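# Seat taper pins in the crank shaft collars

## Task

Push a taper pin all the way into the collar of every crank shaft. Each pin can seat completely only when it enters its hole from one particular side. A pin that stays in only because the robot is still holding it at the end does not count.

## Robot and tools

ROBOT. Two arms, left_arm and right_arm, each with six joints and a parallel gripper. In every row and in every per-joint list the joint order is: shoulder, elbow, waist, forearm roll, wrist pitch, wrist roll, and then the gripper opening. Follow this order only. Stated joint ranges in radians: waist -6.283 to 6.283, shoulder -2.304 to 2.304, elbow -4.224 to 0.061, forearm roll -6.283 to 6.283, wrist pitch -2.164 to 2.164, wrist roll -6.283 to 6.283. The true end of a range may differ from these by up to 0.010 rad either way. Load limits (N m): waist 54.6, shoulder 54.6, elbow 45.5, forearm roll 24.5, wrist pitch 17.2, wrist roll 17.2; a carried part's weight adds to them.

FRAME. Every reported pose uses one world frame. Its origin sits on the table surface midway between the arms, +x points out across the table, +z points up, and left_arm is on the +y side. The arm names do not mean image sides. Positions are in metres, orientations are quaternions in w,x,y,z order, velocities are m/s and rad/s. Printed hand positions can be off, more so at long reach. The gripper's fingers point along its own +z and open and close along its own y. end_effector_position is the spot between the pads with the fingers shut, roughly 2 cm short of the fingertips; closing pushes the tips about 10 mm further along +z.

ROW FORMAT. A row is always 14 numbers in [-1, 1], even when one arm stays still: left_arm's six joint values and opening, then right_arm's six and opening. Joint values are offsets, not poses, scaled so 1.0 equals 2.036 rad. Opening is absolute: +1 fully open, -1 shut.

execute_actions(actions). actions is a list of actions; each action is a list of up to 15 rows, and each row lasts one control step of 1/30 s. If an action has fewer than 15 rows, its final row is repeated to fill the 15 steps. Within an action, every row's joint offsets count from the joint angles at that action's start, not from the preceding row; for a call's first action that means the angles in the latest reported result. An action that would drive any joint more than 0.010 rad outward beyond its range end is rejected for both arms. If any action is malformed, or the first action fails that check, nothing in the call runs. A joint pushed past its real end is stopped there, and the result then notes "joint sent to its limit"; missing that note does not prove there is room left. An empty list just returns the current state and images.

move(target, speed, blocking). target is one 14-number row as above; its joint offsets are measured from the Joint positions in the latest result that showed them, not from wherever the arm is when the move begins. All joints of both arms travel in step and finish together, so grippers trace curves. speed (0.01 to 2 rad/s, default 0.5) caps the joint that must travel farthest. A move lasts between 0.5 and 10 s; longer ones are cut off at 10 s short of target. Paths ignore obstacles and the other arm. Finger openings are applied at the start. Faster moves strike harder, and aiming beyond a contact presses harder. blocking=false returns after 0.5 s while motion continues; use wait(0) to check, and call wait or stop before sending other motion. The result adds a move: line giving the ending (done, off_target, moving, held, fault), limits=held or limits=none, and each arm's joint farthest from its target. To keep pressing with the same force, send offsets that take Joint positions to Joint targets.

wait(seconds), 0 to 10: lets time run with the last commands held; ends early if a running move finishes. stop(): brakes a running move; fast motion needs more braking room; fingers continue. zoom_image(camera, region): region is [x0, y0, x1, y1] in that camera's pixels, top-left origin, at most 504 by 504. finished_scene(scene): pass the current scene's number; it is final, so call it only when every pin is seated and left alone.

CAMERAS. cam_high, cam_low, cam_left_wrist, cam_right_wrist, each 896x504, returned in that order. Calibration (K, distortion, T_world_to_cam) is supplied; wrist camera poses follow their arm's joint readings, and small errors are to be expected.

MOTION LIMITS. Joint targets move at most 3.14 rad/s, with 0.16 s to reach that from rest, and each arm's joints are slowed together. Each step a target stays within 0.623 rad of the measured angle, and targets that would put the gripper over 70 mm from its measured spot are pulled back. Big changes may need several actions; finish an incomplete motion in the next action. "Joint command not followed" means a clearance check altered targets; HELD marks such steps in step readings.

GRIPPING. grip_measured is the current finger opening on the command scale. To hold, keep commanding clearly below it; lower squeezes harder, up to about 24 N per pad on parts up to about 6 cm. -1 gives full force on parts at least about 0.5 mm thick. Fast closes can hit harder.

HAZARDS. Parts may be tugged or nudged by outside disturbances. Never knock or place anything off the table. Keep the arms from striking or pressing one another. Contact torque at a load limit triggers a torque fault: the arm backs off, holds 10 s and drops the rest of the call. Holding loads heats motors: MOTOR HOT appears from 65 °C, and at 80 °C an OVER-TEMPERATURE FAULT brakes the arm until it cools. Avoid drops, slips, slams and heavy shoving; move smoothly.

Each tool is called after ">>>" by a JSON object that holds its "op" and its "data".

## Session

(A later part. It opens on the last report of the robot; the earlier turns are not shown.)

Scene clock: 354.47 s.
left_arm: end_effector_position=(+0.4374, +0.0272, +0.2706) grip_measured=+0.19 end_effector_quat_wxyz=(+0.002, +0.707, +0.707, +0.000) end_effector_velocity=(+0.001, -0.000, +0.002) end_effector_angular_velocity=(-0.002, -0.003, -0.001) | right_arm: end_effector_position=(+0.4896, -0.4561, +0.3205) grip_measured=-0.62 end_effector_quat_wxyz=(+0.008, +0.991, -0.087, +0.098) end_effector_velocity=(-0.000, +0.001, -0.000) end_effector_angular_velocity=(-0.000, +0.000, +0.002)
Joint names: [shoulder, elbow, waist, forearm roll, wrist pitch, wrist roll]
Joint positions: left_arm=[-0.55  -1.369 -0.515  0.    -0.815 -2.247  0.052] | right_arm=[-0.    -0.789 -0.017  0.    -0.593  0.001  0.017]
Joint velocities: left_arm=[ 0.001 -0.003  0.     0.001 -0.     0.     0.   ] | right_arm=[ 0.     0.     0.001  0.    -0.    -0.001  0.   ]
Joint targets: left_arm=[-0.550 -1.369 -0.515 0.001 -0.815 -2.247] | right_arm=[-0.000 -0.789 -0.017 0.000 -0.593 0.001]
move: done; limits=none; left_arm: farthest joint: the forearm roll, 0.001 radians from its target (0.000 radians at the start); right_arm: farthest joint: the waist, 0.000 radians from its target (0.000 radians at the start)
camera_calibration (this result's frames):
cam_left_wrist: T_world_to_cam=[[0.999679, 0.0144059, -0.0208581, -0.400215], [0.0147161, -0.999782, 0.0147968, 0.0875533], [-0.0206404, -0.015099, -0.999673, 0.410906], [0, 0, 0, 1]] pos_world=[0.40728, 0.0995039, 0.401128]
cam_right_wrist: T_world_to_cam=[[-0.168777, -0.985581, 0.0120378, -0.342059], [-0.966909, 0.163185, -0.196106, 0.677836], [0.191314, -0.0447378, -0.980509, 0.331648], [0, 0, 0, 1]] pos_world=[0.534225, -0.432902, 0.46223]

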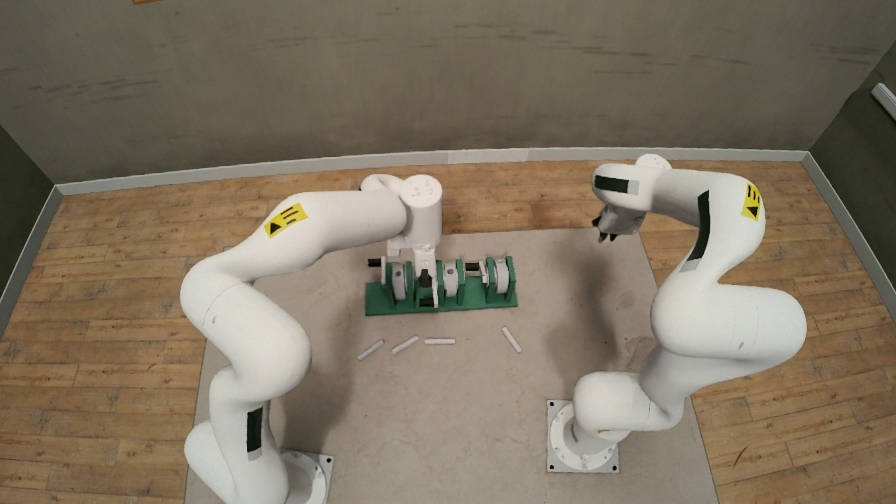

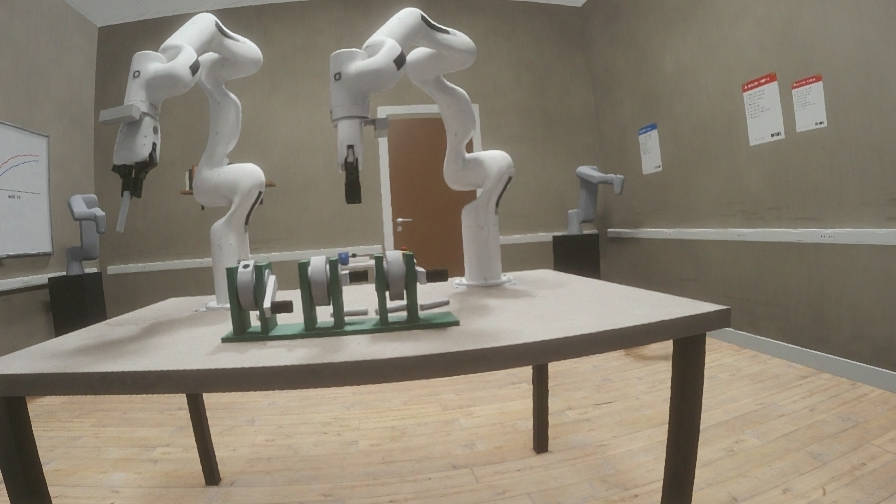

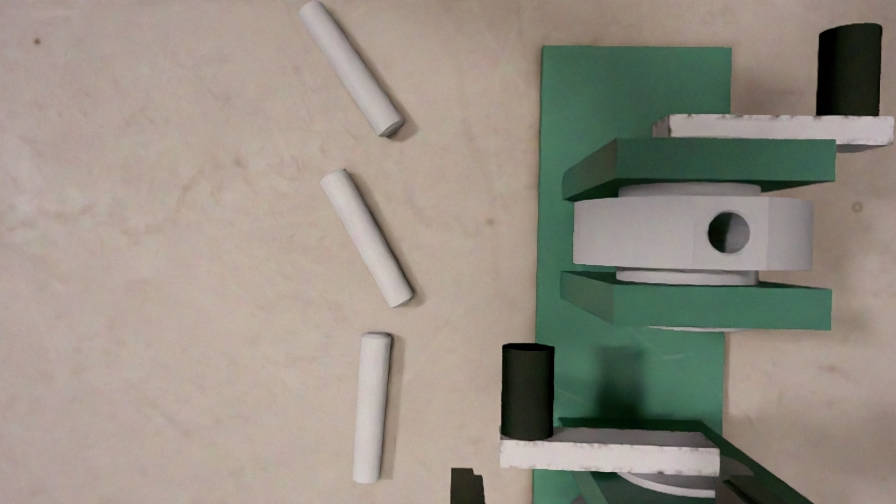

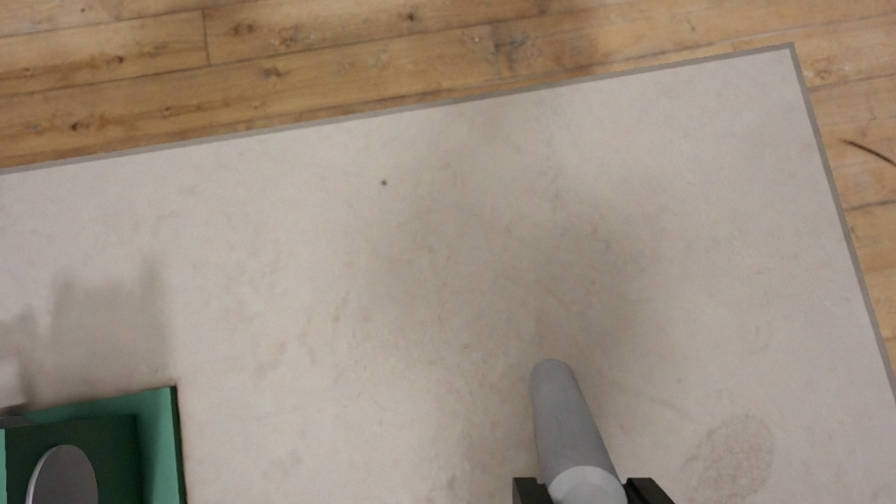

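>>> {"op": "move", "data": {"target": [-0.1056,-0.079,0.1536,0,0.0246,0.154,0.2,0,0,0,0,0,0,-1], "speed": 0.4}}

>>> {"op": "move", "data": {"target": [-0.0688,0.011,0,0,0.0798,0,0.2,0,0,0,0,0,0,-1], "speed": 0.15}}

>>> {"op": "execute_actions", "data": {"actions": [[[0,0,0,0,0,0,-0.3,0,0,0,0,0,0,-1]],[[0,0,0,0,0,0,-0.7,0,0,0,0,0,0,-1]],[[0,0,0,0,0,0,-0.7,0,0,0,0,0,0,-1]],[[0.0265,0.0108,-0.0015,0,-0.0157,-0.0015,-0.7,0,0,0,0,0,0,-1]],[[0.0329,0.027,-0.0044,0,-0.0059,-0.0044,-0.7,0,0,0,0,0,0,-1]],[[0.0344,0.0383,-0.0069,0,0.0039,-0.0069,-0.7,0,0,0,0,0,0,-1]],[[0.0309,0.0437,-0.0083,0,0.0128,-0.0083,-0.7,0,0,0,0,0,0,-1]],[[0.0206,0.0427,-0.0093,0,0.0221,-0.0093,-0.7,0,0,0,0,0,0,-1]],[[0.0093,0.0359,-0.0088,0,0.0265,-0.0088,-0.7,0,0,0,0,0,0,-1]],[[-0.0064,0.0231,-0.0059,0,0.0295,-0.0059,-0.7,0,0,0,0,0,0,-1]],[[-0.0226,0.0069,-0.0025,0,0.0295,-0.0025,-0.7,0,0,0,0,0,0,-1]],[[0,0,0,0,0,0,0.2,0,0,0,0,0,0,-1]],[[0,0,0,0,0,0,0.2,0,0,0,0,0,0,-1]]]}}

>>> {"op": "move", "data": {"target": [0.13,-0.03,0,0,-0.16,0,0.2,0,0,0,0,0,0,-1], "speed": 0.3}}

Scene clock: 385.43 s.
left_arm: end_effector_position=(+0.5841, +0.1745, +0.1976) grip_measured=+0.19 end_effector_quat_wxyz=(-0.000, +0.707, +0.707, +0.000) end_effector_velocity=(+0.000, +0.002, -0.001) end_effector_angular_velocity=(+0.001, +0.002, +0.002) | right_arm: end_effector_position=(+0.4896, -0.4561, +0.3205) grip_measured=-0.62 end_effector_quat_wxyz=(+0.008, +0.991, -0.087, +0.098) end_effector_velocity=(-0.000, -0.000, +0.001) end_effector_angular_velocity=(-0.000, -0.000, -0.000)
Joint names: [shoulder, elbow, waist, forearm roll, wrist pitch, wrist roll]
Joint positions: left_arm=[-0.765 -1.53  -0.203  0.    -0.765 -1.934  0.052] | right_arm=[-0.    -0.789 -0.017  0.    -0.593  0.001  0.017]
Joint velocities: left_arm=[-0.002  0.001  0.003  0.001  0.001  0.001 -0.   ] | right_arm=[ 0.001  0.    -0.    -0.    -0.001 -0.    -0.   ]
Joint targets: left_arm=[-0.765 -1.530 -0.203 0.000 -0.765 -1.934] | right_arm=[-0.000 -0.789 -0.017 0.000 -0.593 0.001]
move: done; limits=none; left_arm: farthest joint: the waist, 0.001 radians from its target (0.313 radians at the start); right_arm: farthest joint: the waist, 0.000 radians from its target (0.000 radians at the start)
camera_calibration (this result's frames):
cam_left_wrist: T_world_to_cam=[[0.999629, 0.0131582, -0.023858, -0.549678], [0.0134582, -0.999832, 0.0124555, 0.234935], [-0.02369, -0.012772, -0.999638, 0.344571], [0, 0, 0, 1]] pos_world=[0.554475, 0.246529, 0.328406]
cam_right_wrist: T_world_to_cam=[[-0.168777, -0.985581, 0.0120378, -0.342059], [-0.966909, 0.163185, -0.196106, 0.677836], [0.191314, -0.0447378, -0.980509, 0.331648], [0, 0, 0, 1]] pos_world=[0.534225, -0.432902, 0.46223]

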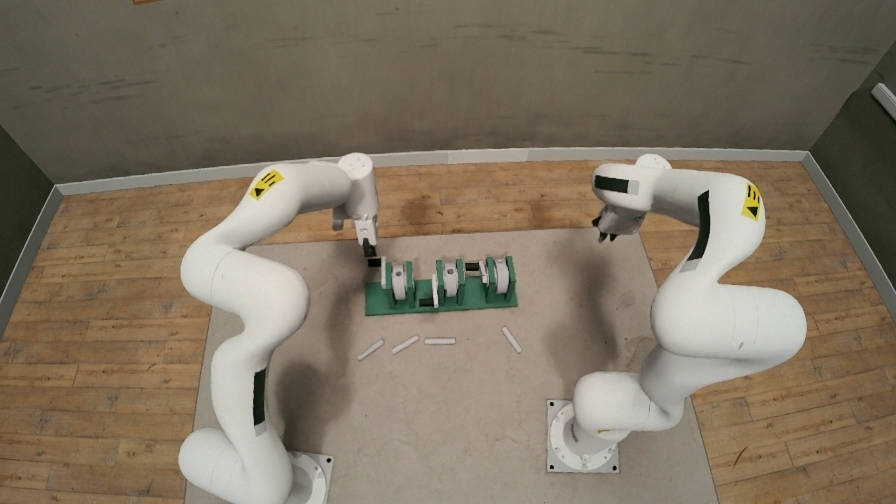

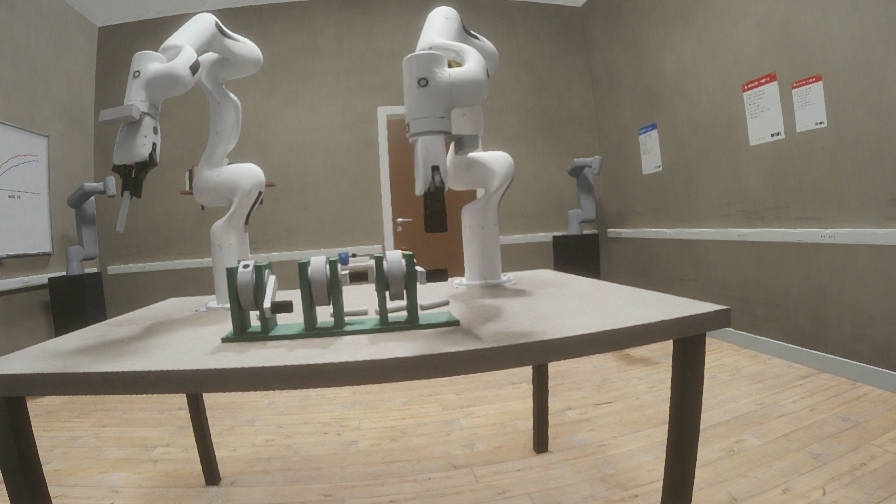

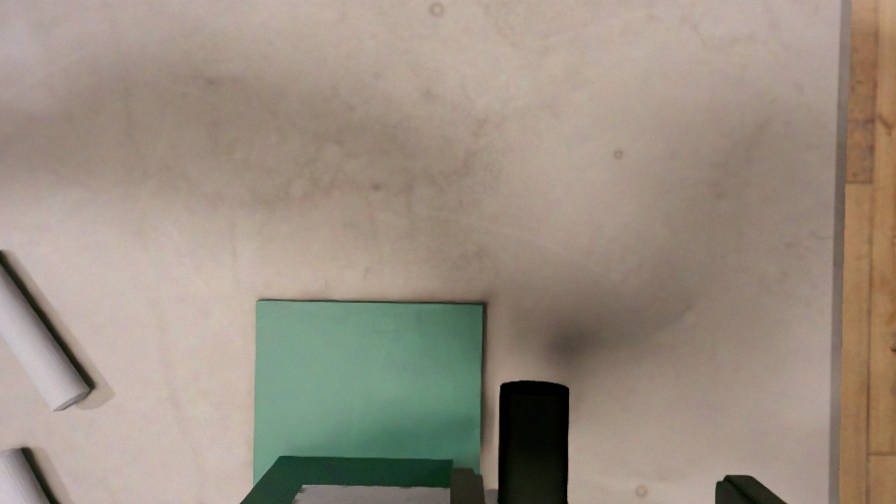

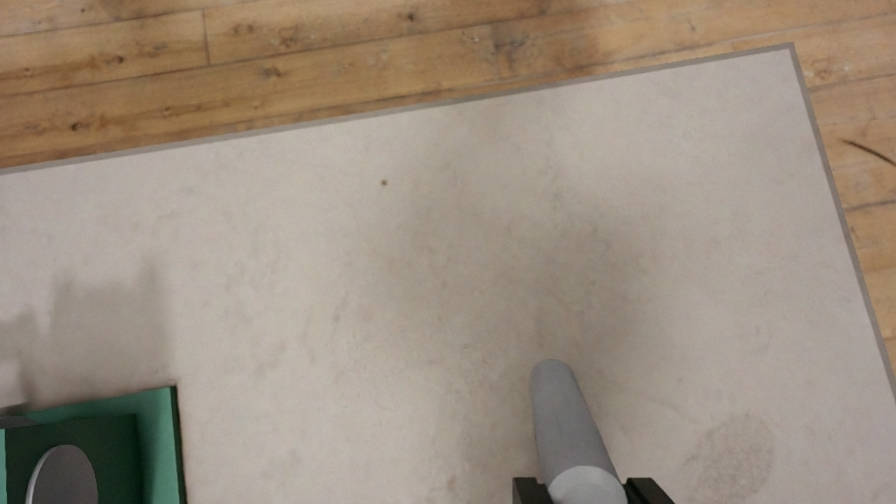

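Scene clock: 386.87 s.
left_arm: end_effector_position=(+0.5828, +0.1750, +0.0949) grip_measured=+0.19 end_effector_quat_wxyz=(+0.000, +0.707, +0.707, +0.000) end_effector_velocity=(-0.002, -0.000, -0.002) end_effector_angular_velocity=(+0.002, +0.005, -0.001) | right_arm: end_effector_position=(+0.4896, -0.4561, +0.3205) grip_measured=-0.62 end_effector_quat_wxyz=(+0.008, +0.991, -0.087, +0.098) end_effector_velocity=(-0.000, +0.000, -0.001) end_effector_angular_velocity=(+0.000, +0.001, -0.000)
Joint names: [shoulder, elbow, waist, forearm roll, wrist pitch, wrist roll]
Joint positions: left_arm=[-0.904 -1.508 -0.203  0.    -0.603 -1.934  0.052] | right_arm=[-0.    -0.789 -0.017  0.    -0.593  0.001  0.017]
Joint velocities: left_arm=[-0.002  0.001 -0.001 -0.    -0.002  0.    -0.   ] | right_arm=[-0.001  0.001  0.     0.     0.     0.    -0.   ]
Joint targets: left_arm=[-0.905 -1.507 -0.203 0.000 -0.603 -1.934] | right_arm=[-0.000 -0.789 -0.017 0.000 -0.593 0.001]
move: done; limits=none; left_arm: farthest joint: the shoulder, 0.001 radians from its target (0.140 radians at the start); right_arm: farthest joint: the waist, 0.000 radians from its target (0.000 radians at the start)
camera_calibration (this result's frames):
cam_left_wrist: T_world_to_cam=[[0.99964, 0.0130995, -0.0234039, -0.550893], [0.0133991, -0.99983, 0.0126921, 0.236716], [-0.0232336, -0.0130011, -0.999646, 0.241676], [0, 0, 0, 1]] pos_world=[0.553138, 0.247035, 0.225693]
cam_right_wrist: T_world_to_cam=[[-0.168777, -0.985581, 0.0120378, -0.342059], [-0.966909, 0.163185, -0.196106, 0.677836], [0.191314, -0.0447378, -0.980509, 0.331648], [0, 0, 0, 1]] pos_world=[0.534225, -0.432902, 0.46223]

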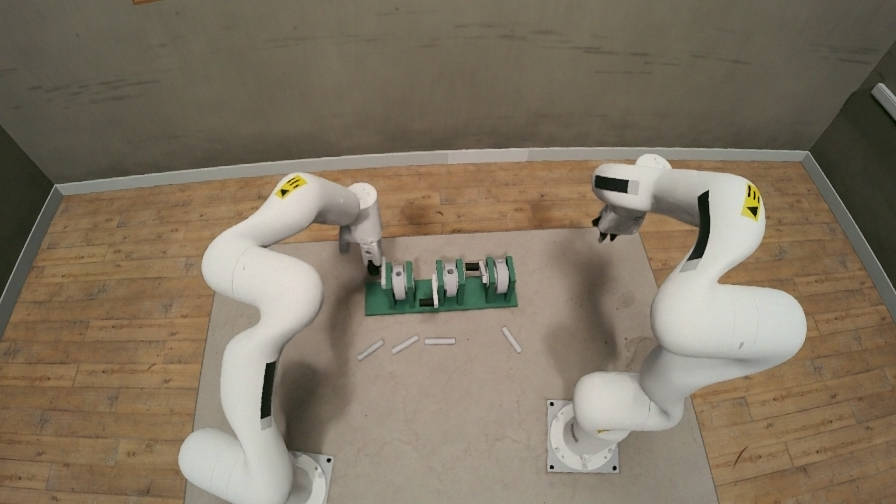

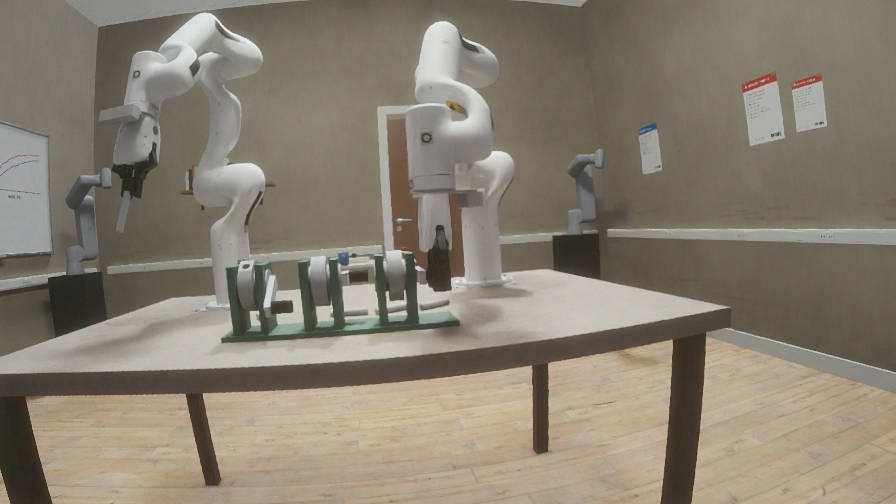

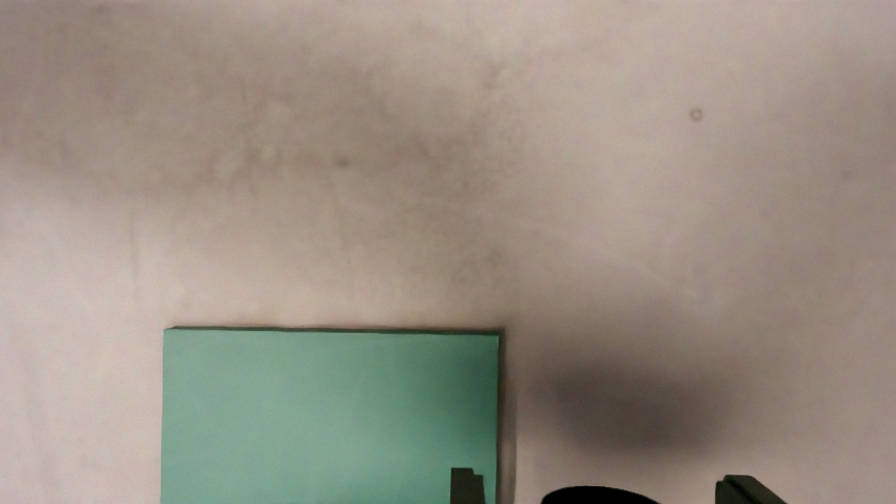

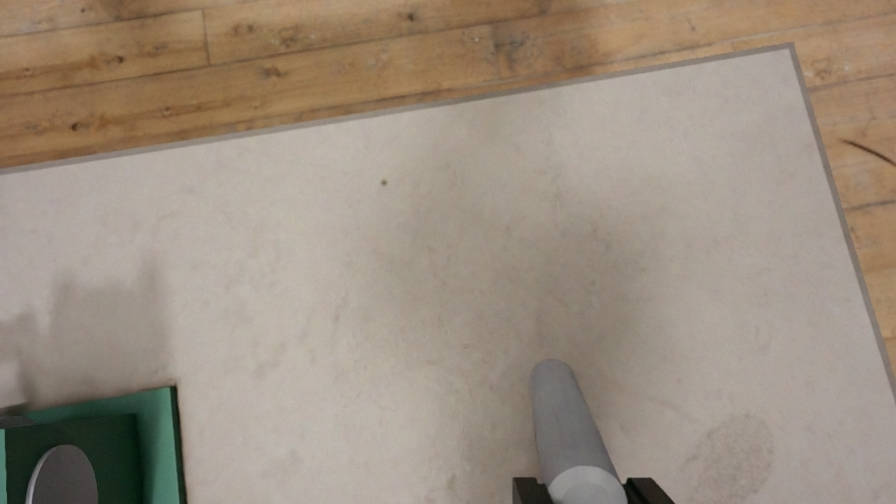

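Scene clock: 393.37 s.
left_arm: end_effector_position=(+0.4372, +0.1750, +0.0942) grip_measured=+0.19 end_effector_quat_wxyz=(-0.000, +0.707, +0.707, +0.000) end_effector_velocity=(-0.000, -0.000, -0.000) end_effector_angular_velocity=(+0.000, +0.001, -0.001) | right_arm: end_effector_position=(+0.4896, -0.4561, +0.3205) grip_measured=-0.62 end_effector_quat_wxyz=(+0.008, +0.991, -0.087, +0.098) end_effector_velocity=(+0.001, +0.000, +0.000) end_effector_angular_velocity=(-0.000, -0.002, +0.000)
Joint names: [shoulder, elbow, waist, forearm roll, wrist pitch, wrist roll]
Joint positions: left_arm=[-0.65  -1.045 -0.3    0.    -0.394 -2.031  0.052] | right_arm=[-0.    -0.789 -0.017  0.    -0.593  0.001  0.017]
Joint velocities: left_arm=[-0.    -0.    -0.001  0.    -0.001 -0.     0.   ] | right_arm=[0.    0.    0.001 0.    0.002 0.001 0.   ]
Joint targets: left_arm=[-0.650 -1.045 -0.300 0.000 -0.394 -2.031] | right_arm=[-0.000 -0.789 -0.017 0.000 -0.593 0.001]
Step readings (joint positions; steps 1 to 15: 1st action; 16 to 30: 2nd action; 31 to 45: 3rd action; 46 to 60: 4th action; 61 to 75: 5th action; 76 to 90: 6th action; 91 to 105: 7th action; 106 to 120: 8th action; 121 to 135: 9th action; 136 to 150: 10th action; 151 to 165: 11th action; 166 to 180: 12th action; 181 to 195: 13th action):
0: left_arm=[-0.904 -1.508 -0.203 0.000 -0.603 -1.934] | right_arm=[-0.000 -0.789 -0.017 0.000 -0.593 0.001]
1: left_arm=[-0.904 -1.508 -0.203 0.000 -0.603 -1.934] | right_arm=[-0.000 -0.789 -0.017 0.000 -0.593 0.001]
2: left_arm=[-0.904 -1.508 -0.203 0.000 -0.603 -1.934] | right_arm=[-0.000 -0.789 -0.017 0.000 -0.593 0.001]
4: left_arm=[-0.904 -1.508 -0.203 0.000 -0.604 -1.934] | right_arm=[-0.000 -0.789 -0.017 0.000 -0.593 0.001]
8: left_arm=[-0.904 -1.507 -0.204 0.000 -0.604 -1.934] | right_arm=[-0.000 -0.789 -0.017 0.000 -0.593 0.001]
15: left_arm=[-0.904 -1.507 -0.203 0.000 -0.604 -1.934] | right_arm=[-0.000 -0.789 -0.017 0.000 -0.593 0.001]
16: left_arm=[-0.904 -1.507 -0.204 0.000 -0.605 -1.934] | right_arm=[-0.000 -0.789 -0.017 0.000 -0.593 0.001]
17: left_arm=[-0.905 -1.506 -0.204 -0.000 -0.608 -1.934] | right_arm=[-0.000 -0.789 -0.017 0.000 -0.593 0.001]
19: left_arm=[-0.905 -1.505 -0.205 -0.000 -0.608 -1.934] | right_arm=[-0.000 -0.789 -0.017 0.000 -0.593 0.001]
23: left_arm=[-0.905 -1.506 -0.204 -0.000 -0.608 -1.934] | right_arm=[-0.000 -0.789 -0.017 0.000 -0.593 0.001]
30: left_arm=[-0.905 -1.507 -0.204 -0.000 -0.610 -1.934] | right_arm=[-0.000 -0.789 -0.017 0.000 -0.593 0.001]
31: left_arm=[-0.905 -1.507 -0.204 -0.000 -0.610 -1.934] | right_arm=[-0.000 -0.789 -0.017 0.000 -0.593 0.001]
32: left_arm=[-0.905 -1.507 -0.204 -0.000 -0.611 -1.934] | right_arm=[-0.000 -0.789 -0.017 0.000 -0.593 0.001]
34: left_arm=[-0.905 -1.507 -0.204 -0.000 -0.612 -1.934] | right_arm=[-0.000 -0.789 -0.017 0.000 -0.593 0.001]
38: left_arm=[-0.905 -1.507 -0.204 -0.000 -0.612 -1.934] | right_arm=[-0.000 -0.789 -0.017 0.000 -0.593 0.001]
45: left_arm=[-0.905 -1.507 -0.204 -0.000 -0.612 -1.934] | right_arm=[-0.000 -0.789 -0.017 0.000 -0.593 0.001]
46: left_arm=[-0.904 -1.507 -0.204 -0.000 -0.612 -1.934] | right_arm=[-0.000 -0.789 -0.017 0.000 -0.593 0.001]
47: left_arm=[-0.899 -1.503 -0.204 -0.000 -0.613 -1.934] | right_arm=[-0.000 -0.789 -0.017 0.000 -0.593 0.001]
49: left_arm=[-0.865 -1.491 -0.206 0.000 -0.633 -1.936] | right_arm=[-0.000 -0.789 -0.017 0.000 -0.593 0.001]
53: left_arm=[-0.851 -1.485 -0.207 -0.000 -0.644 -1.937] | right_arm=[-0.000 -0.789 -0.017 0.000 -0.593 0.001]
60: left_arm=[-0.851 -1.485 -0.207 -0.000 -0.643 -1.937] | right_arm=[-0.000 -0.789 -0.017 0.000 -0.593 0.001]
61: left_arm=[-0.851 -1.485 -0.207 -0.000 -0.643 -1.937] | right_arm=[-0.000 -0.789 -0.017 0.000 -0.593 0.001]
62: left_arm=[-0.845 -1.479 -0.208 0.000 -0.642 -1.938] | right_arm=[-0.000 -0.789 -0.017 0.000 -0.593 0.001]
64: left_arm=[-0.805 -1.447 -0.213 0.000 -0.648 -1.943] | right_arm=[-0.000 -0.789 -0.017 0.000 -0.593 0.001]
68: left_arm=[-0.785 -1.430 -0.216 0.000 -0.655 -1.946] | right_arm=[-0.000 -0.789 -0.017 0.000 -0.593 0.001]
75: left_arm=[-0.785 -1.430 -0.216 -0.000 -0.654 -1.946] | right_arm=[-0.000 -0.789 -0.017 0.000 -0.593 0.001]
76: left_arm=[-0.784 -1.430 -0.216 -0.000 -0.654 -1.946] | right_arm=[-0.000 -0.789 -0.017 0.000 -0.593 0.001]
77: left_arm=[-0.779 -1.423 -0.217 0.000 -0.651 -1.948] | right_arm=[-0.000 -0.789 -0.017 0.000 -0.593 0.001]
79: left_arm=[-0.738 -1.379 -0.224 0.001 -0.646 -1.955] | right_arm=[-0.000 -0.789 -0.017 0.000 -0.593 0.001]
83: left_arm=[-0.715 -1.352 -0.230 0.000 -0.646 -1.960] | right_arm=[-0.000 -0.789 -0.017 0.000 -0.593 0.001]
90: left_arm=[-0.715 -1.352 -0.230 0.000 -0.646 -1.960] | right_arm=[-0.000 -0.789 -0.017 0.000 -0.593 0.001]
91: left_arm=[-0.715 -1.352 -0.230 0.000 -0.646 -1.960] | right_arm=[-0.000 -0.789 -0.017 0.000 -0.593 0.001]
92: left_arm=[-0.710 -1.345 -0.231 0.000 -0.642 -1.962] | right_arm=[-0.000 -0.789 -0.017 0.000 -0.593 0.001]
94: left_arm=[-0.675 -1.297 -0.240 0.000 -0.627 -1.971] | right_arm=[-0.000 -0.789 -0.017 0.000 -0.593 0.001]
98: left_arm=[-0.653 -1.263 -0.247 -0.000 -0.618 -1.977] | right_arm=[-0.000 -0.789 -0.017 0.000 -0.593 0.001]
105: left_arm=[-0.653 -1.263 -0.247 -0.000 -0.619 -1.977] | right_arm=[-0.000 -0.789 -0.017 0.000 -0.593 0.001]
106: left_arm=[-0.653 -1.263 -0.247 -0.000 -0.619 -1.977] | right_arm=[-0.000 -0.789 -0.017 0.000 -0.593 0.001]
107: left_arm=[-0.649 -1.257 -0.248 0.000 -0.614 -1.979] | right_arm=[-0.000 -0.789 -0.017 0.000 -0.593 0.001]
109: left_arm=[-0.625 -1.211 -0.258 0.001 -0.590 -1.989] | right_arm=[-0.000 -0.789 -0.017 0.000 -0.593 0.001]
113: left_arm=[-0.611 -1.178 -0.265 0.000 -0.573 -1.995] | right_arm=[-0.000 -0.789 -0.017 0.000 -0.593 0.001]
120: left_arm=[-0.611 -1.177 -0.266 0.000 -0.573 -1.996] | right_arm=[-0.000 -0.789 -0.017 0.000 -0.593 0.001]
121: left_arm=[-0.611 -1.177 -0.266 0.000 -0.573 -1.996] | right_arm=[-0.000 -0.789 -0.017 0.000 -0.593 0.001]
122: left_arm=[-0.609 -1.170 -0.267 0.000 -0.567 -1.998] | right_arm=[-0.000 -0.789 -0.017 0.000 -0.593 0.001]
124: left_arm=[-0.597 -1.128 -0.277 0.001 -0.536 -2.008] | right_arm=[-0.000 -0.789 -0.017 0.000 -0.593 0.001]
128: left_arm=[-0.592 -1.105 -0.283 0.000 -0.517 -2.013] | right_arm=[-0.000 -0.789 -0.017 0.000 -0.593 0.001]
135: left_arm=[-0.592 -1.105 -0.283 0.000 -0.517 -2.014] | right_arm=[-0.000 -0.789 -0.017 0.000 -0.593 0.001]
136: left_arm=[-0.592 -1.105 -0.283 0.000 -0.517 -2.014] | right_arm=[-0.000 -0.789 -0.017 0.000 -0.593 0.001]
137: left_arm=[-0.592 -1.100 -0.284 0.000 -0.511 -2.015] | right_arm=[-0.000 -0.789 -0.017 0.000 -0.593 0.001]
139: left_arm=[-0.600 -1.071 -0.292 0.000 -0.476 -2.022] | right_arm=[-0.000 -0.789 -0.017 0.000 -0.593 0.001]
143: left_arm=[-0.605 -1.059 -0.295 0.000 -0.455 -2.026] | right_arm=[-0.000 -0.789 -0.017 0.000 -0.593 0.001]
150: left_arm=[-0.605 -1.058 -0.295 0.000 -0.455 -2.026] | right_arm=[-0.000 -0.789 -0.017 0.000 -0.593 0.001]
151: left_arm=[-0.605 -1.058 -0.295 0.000 -0.455 -2.026] | right_arm=[-0.000 -0.789 -0.017 0.000 -0.593 0.001]
152: left_arm=[-0.609 -1.057 -0.295 0.000 -0.450 -2.026] | right_arm=[-0.000 -0.789 -0.017 0.000 -0.593 0.001]
154: left_arm=[-0.637 -1.048 -0.299 0.000 -0.415 -2.029] | right_arm=[-0.000 -0.789 -0.017 0.000 -0.593 0.001]
158: left_arm=[-0.651 -1.045 -0.299 0.001 -0.393 -2.031] | right_arm=[-0.000 -0.789 -0.017 0.000 -0.593 0.001]
165: left_arm=[-0.650 -1.045 -0.299 0.001 -0.394 -2.031] | right_arm=[-0.000 -0.789 -0.017 0.000 -0.593 0.001]
166: left_arm=[-0.650 -1.045 -0.299 0.001 -0.394 -2.031] | right_arm=[-0.000 -0.789 -0.017 0.000 -0.593 0.001]
167: left_arm=[-0.650 -1.043 -0.301 -0.000 -0.398 -2.031] | right_arm=[-0.000 -0.789 -0.017 0.000 -0.593 0.001]
169: left_arm=[-0.651 -1.042 -0.301 -0.001 -0.400 -2.031] | right_arm=[-0.000 -0.789 -0.017 0.000 -0.593 0.001]
173: left_arm=[-0.650 -1.043 -0.300 -0.000 -0.397 -2.031] | right_arm=[-0.000 -0.789 -0.017 0.000 -0.593 0.001]
180: left_arm=[-0.650 -1.045 -0.300 0.000 -0.394 -2.031] | right_arm=[-0.000 -0.789 -0.017 0.000 -0.593 0.001]
181: left_arm=[-0.650 -1.045 -0.300 0.001 -0.394 -2.031] | right_arm=[-0.000 -0.789 -0.017 0.000 -0.593 0.001]
182: left_arm=[-0.650 -1.045 -0.300 0.000 -0.394 -2.031] | right_arm=[-0.000 -0.789 -0.017 0.000 -0.593 0.001]
184: left_arm=[-0.650 -1.045 -0.300 0.000 -0.394 -2.031] | right_arm=[-0.000 -0.789 -0.017 0.000 -0.593 0.001]
Lines left out of this list: 2.
camera_calibration (this result's frames):
cam_left_wrist: T_world_to_cam=[[0.999624, 0.0136103, -0.0237851, -0.405375], [0.0139134, -0.999824, 0.0126241, 0.238505], [-0.023609, -0.0129503, -0.999637, 0.237784], [0, 0, 0, 1]] pos_world=[0.407518, 0.24706, 0.225045]
cam_right_wrist: T_world_to_cam=[[-0.168777, -0.985581, 0.0120377, -0.342059], [-0.966909, 0.163185, -0.196107, 0.677836], [0.191314, -0.0447377, -0.980509, 0.331648], [0, 0, 0, 1]] pos_world=[0.534225, -0.432902, 0.46223]

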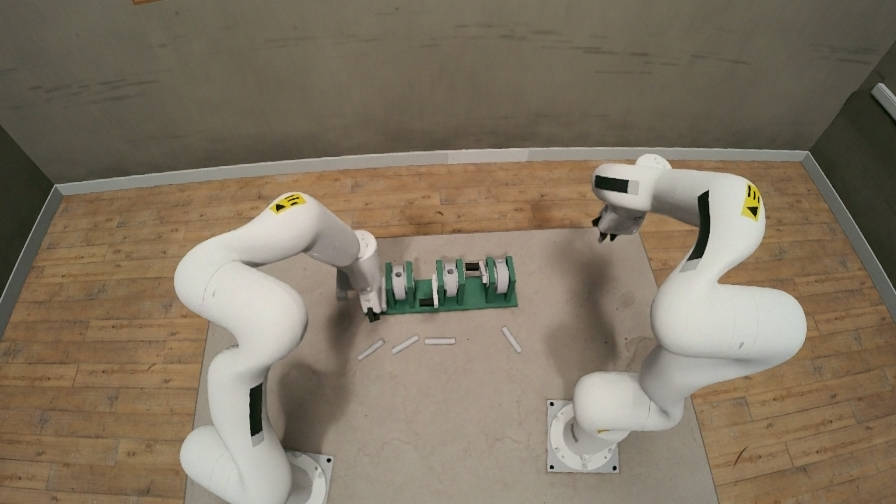

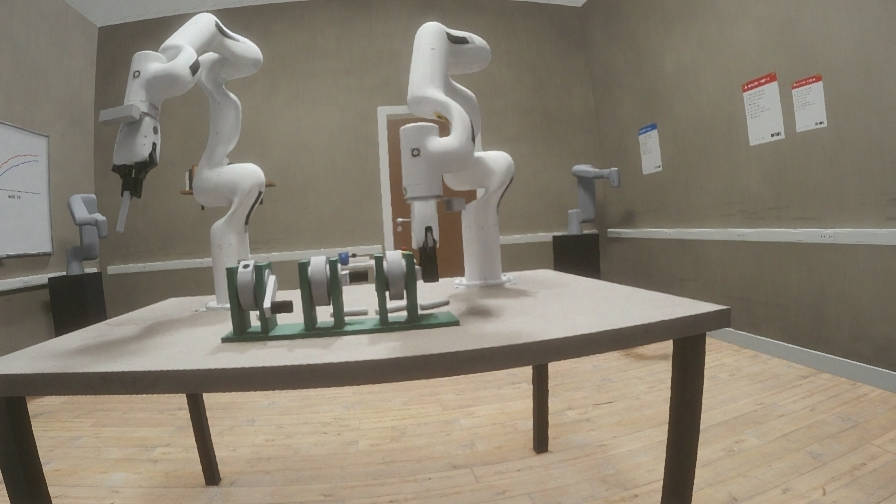

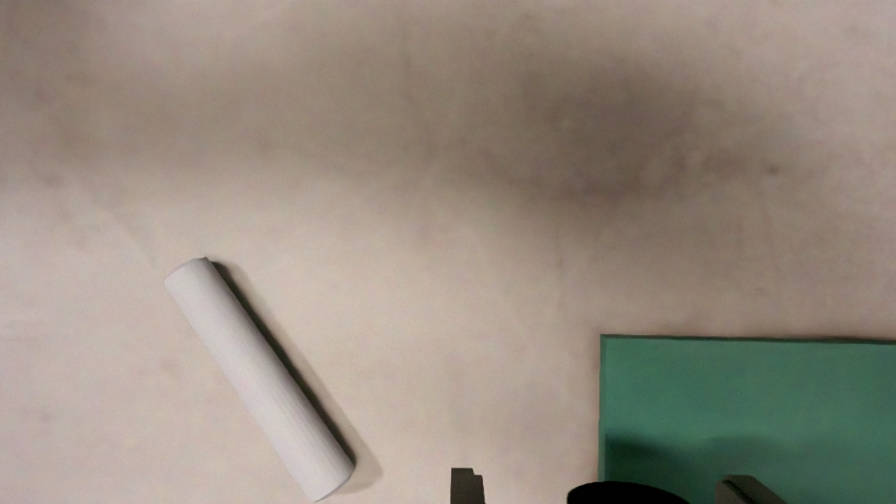

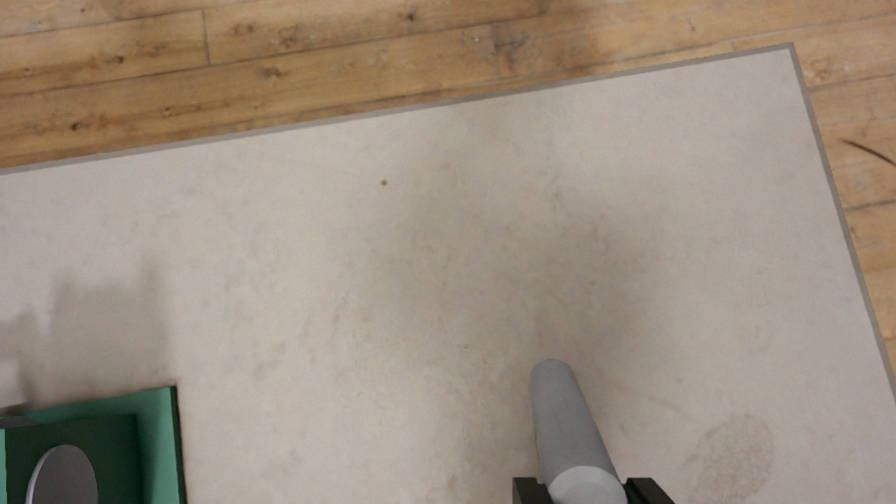

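Scene clock: 394.83 s.
left_arm: end_effector_position=(+0.4390, +0.1742, +0.2591) grip_measured=+0.19 end_effector_quat_wxyz=(-0.000, +0.707, +0.707, +0.000) end_effector_velocity=(+0.001, -0.000, +0.002) end_effector_angular_velocity=(-0.001, -0.003, +0.000) | right_arm: end_effector_position=(+0.4896, -0.4561, +0.3205) grip_measured=-0.62 end_effector_quat_wxyz=(+0.008, +0.991, -0.087, +0.098) end_effector_velocity=(-0.000, +0.001, -0.001) end_effector_angular_velocity=(+0.000, +0.002, +0.001)
Joint names: [shoulder, elbow, waist, forearm roll, wrist pitch, wrist roll]
Joint positions: left_arm=[-0.386 -1.105 -0.3    0.    -0.72  -2.031  0.052] | right_arm=[-0.    -0.789 -0.017  0.    -0.593  0.001  0.017]
Joint velocities: left_arm=[ 0.002 -0.001  0.     0.    -0.001 -0.    -0.   ] | right_arm=[-0.001  0.     0.001  0.    -0.    -0.     0.   ]
Joint targets: left_arm=[-0.386 -1.106 -0.300 0.000 -0.720 -2.031] | right_arm=[-0.000 -0.789 -0.017 0.000 -0.593 0.001]
move: done; limits=none; left_arm: farthest joint: the shoulder, 0.001 radians from its target (0.265 radians at the start); right_arm: farthest joint: the waist, 0.000 radians from its target (0.000 radians at the start)
camera_calibration (this result's frames):
cam_left_wrist: T_world_to_cam=[[0.99961, 0.0137066, -0.0243276, -0.403077], [0.0140066, -0.999827, 0.0122032, 0.235627], [-0.0241561, -0.0125391, -0.99963, 0.402809], [0, 0, 0, 1]] pos_world=[0.409349, 0.246162, 0.389978]
cam_right_wrist: T_world_to_cam=[[-0.168777, -0.985581, 0.0120377, -0.342059], [-0.966909, 0.163185, -0.196107, 0.677836], [0.191315, -0.0447377, -0.980509, 0.331648], [0, 0, 0, 1]] pos_world=[0.534225, -0.432902, 0.46223]

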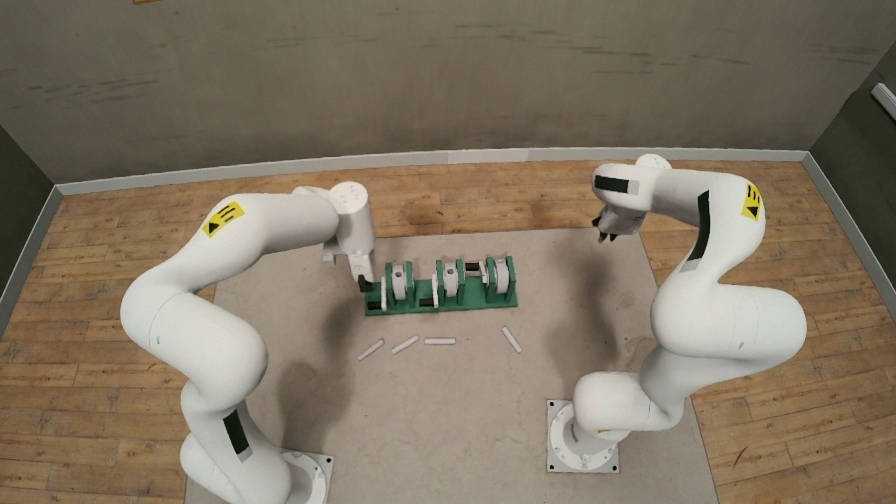

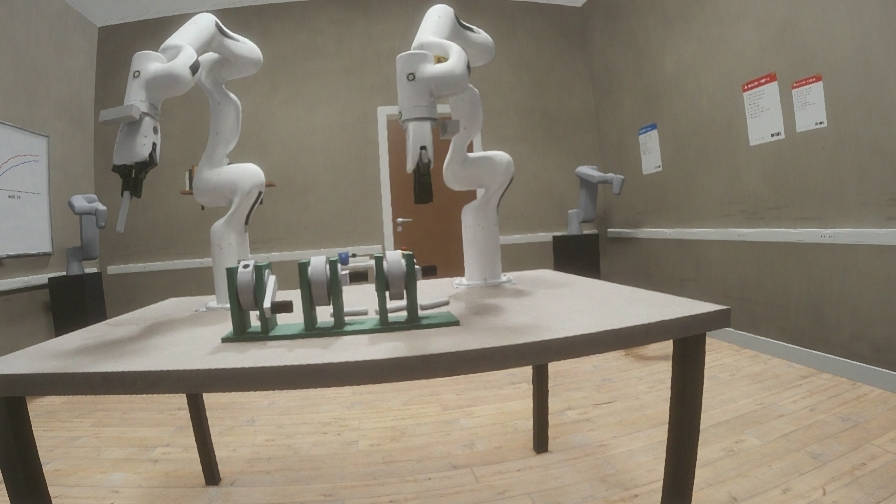

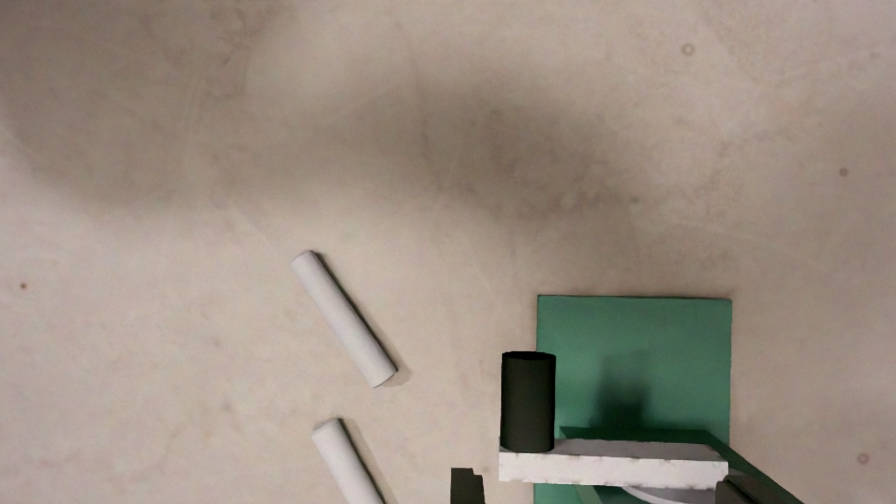

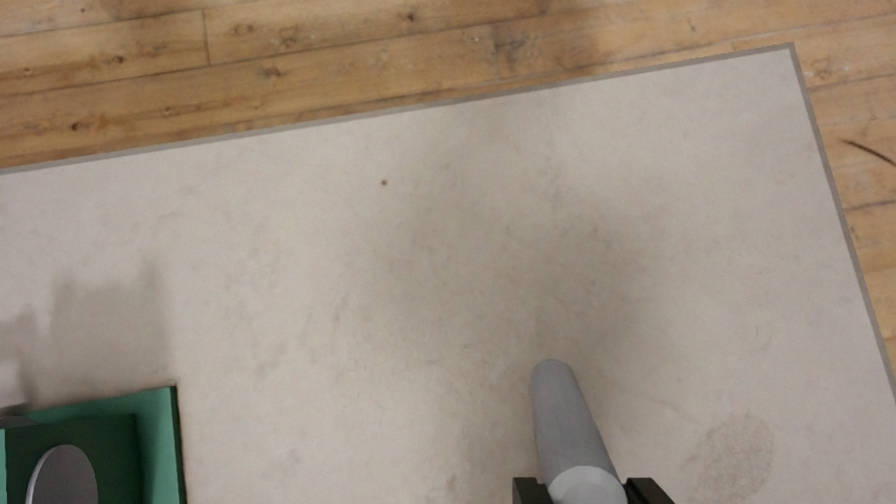

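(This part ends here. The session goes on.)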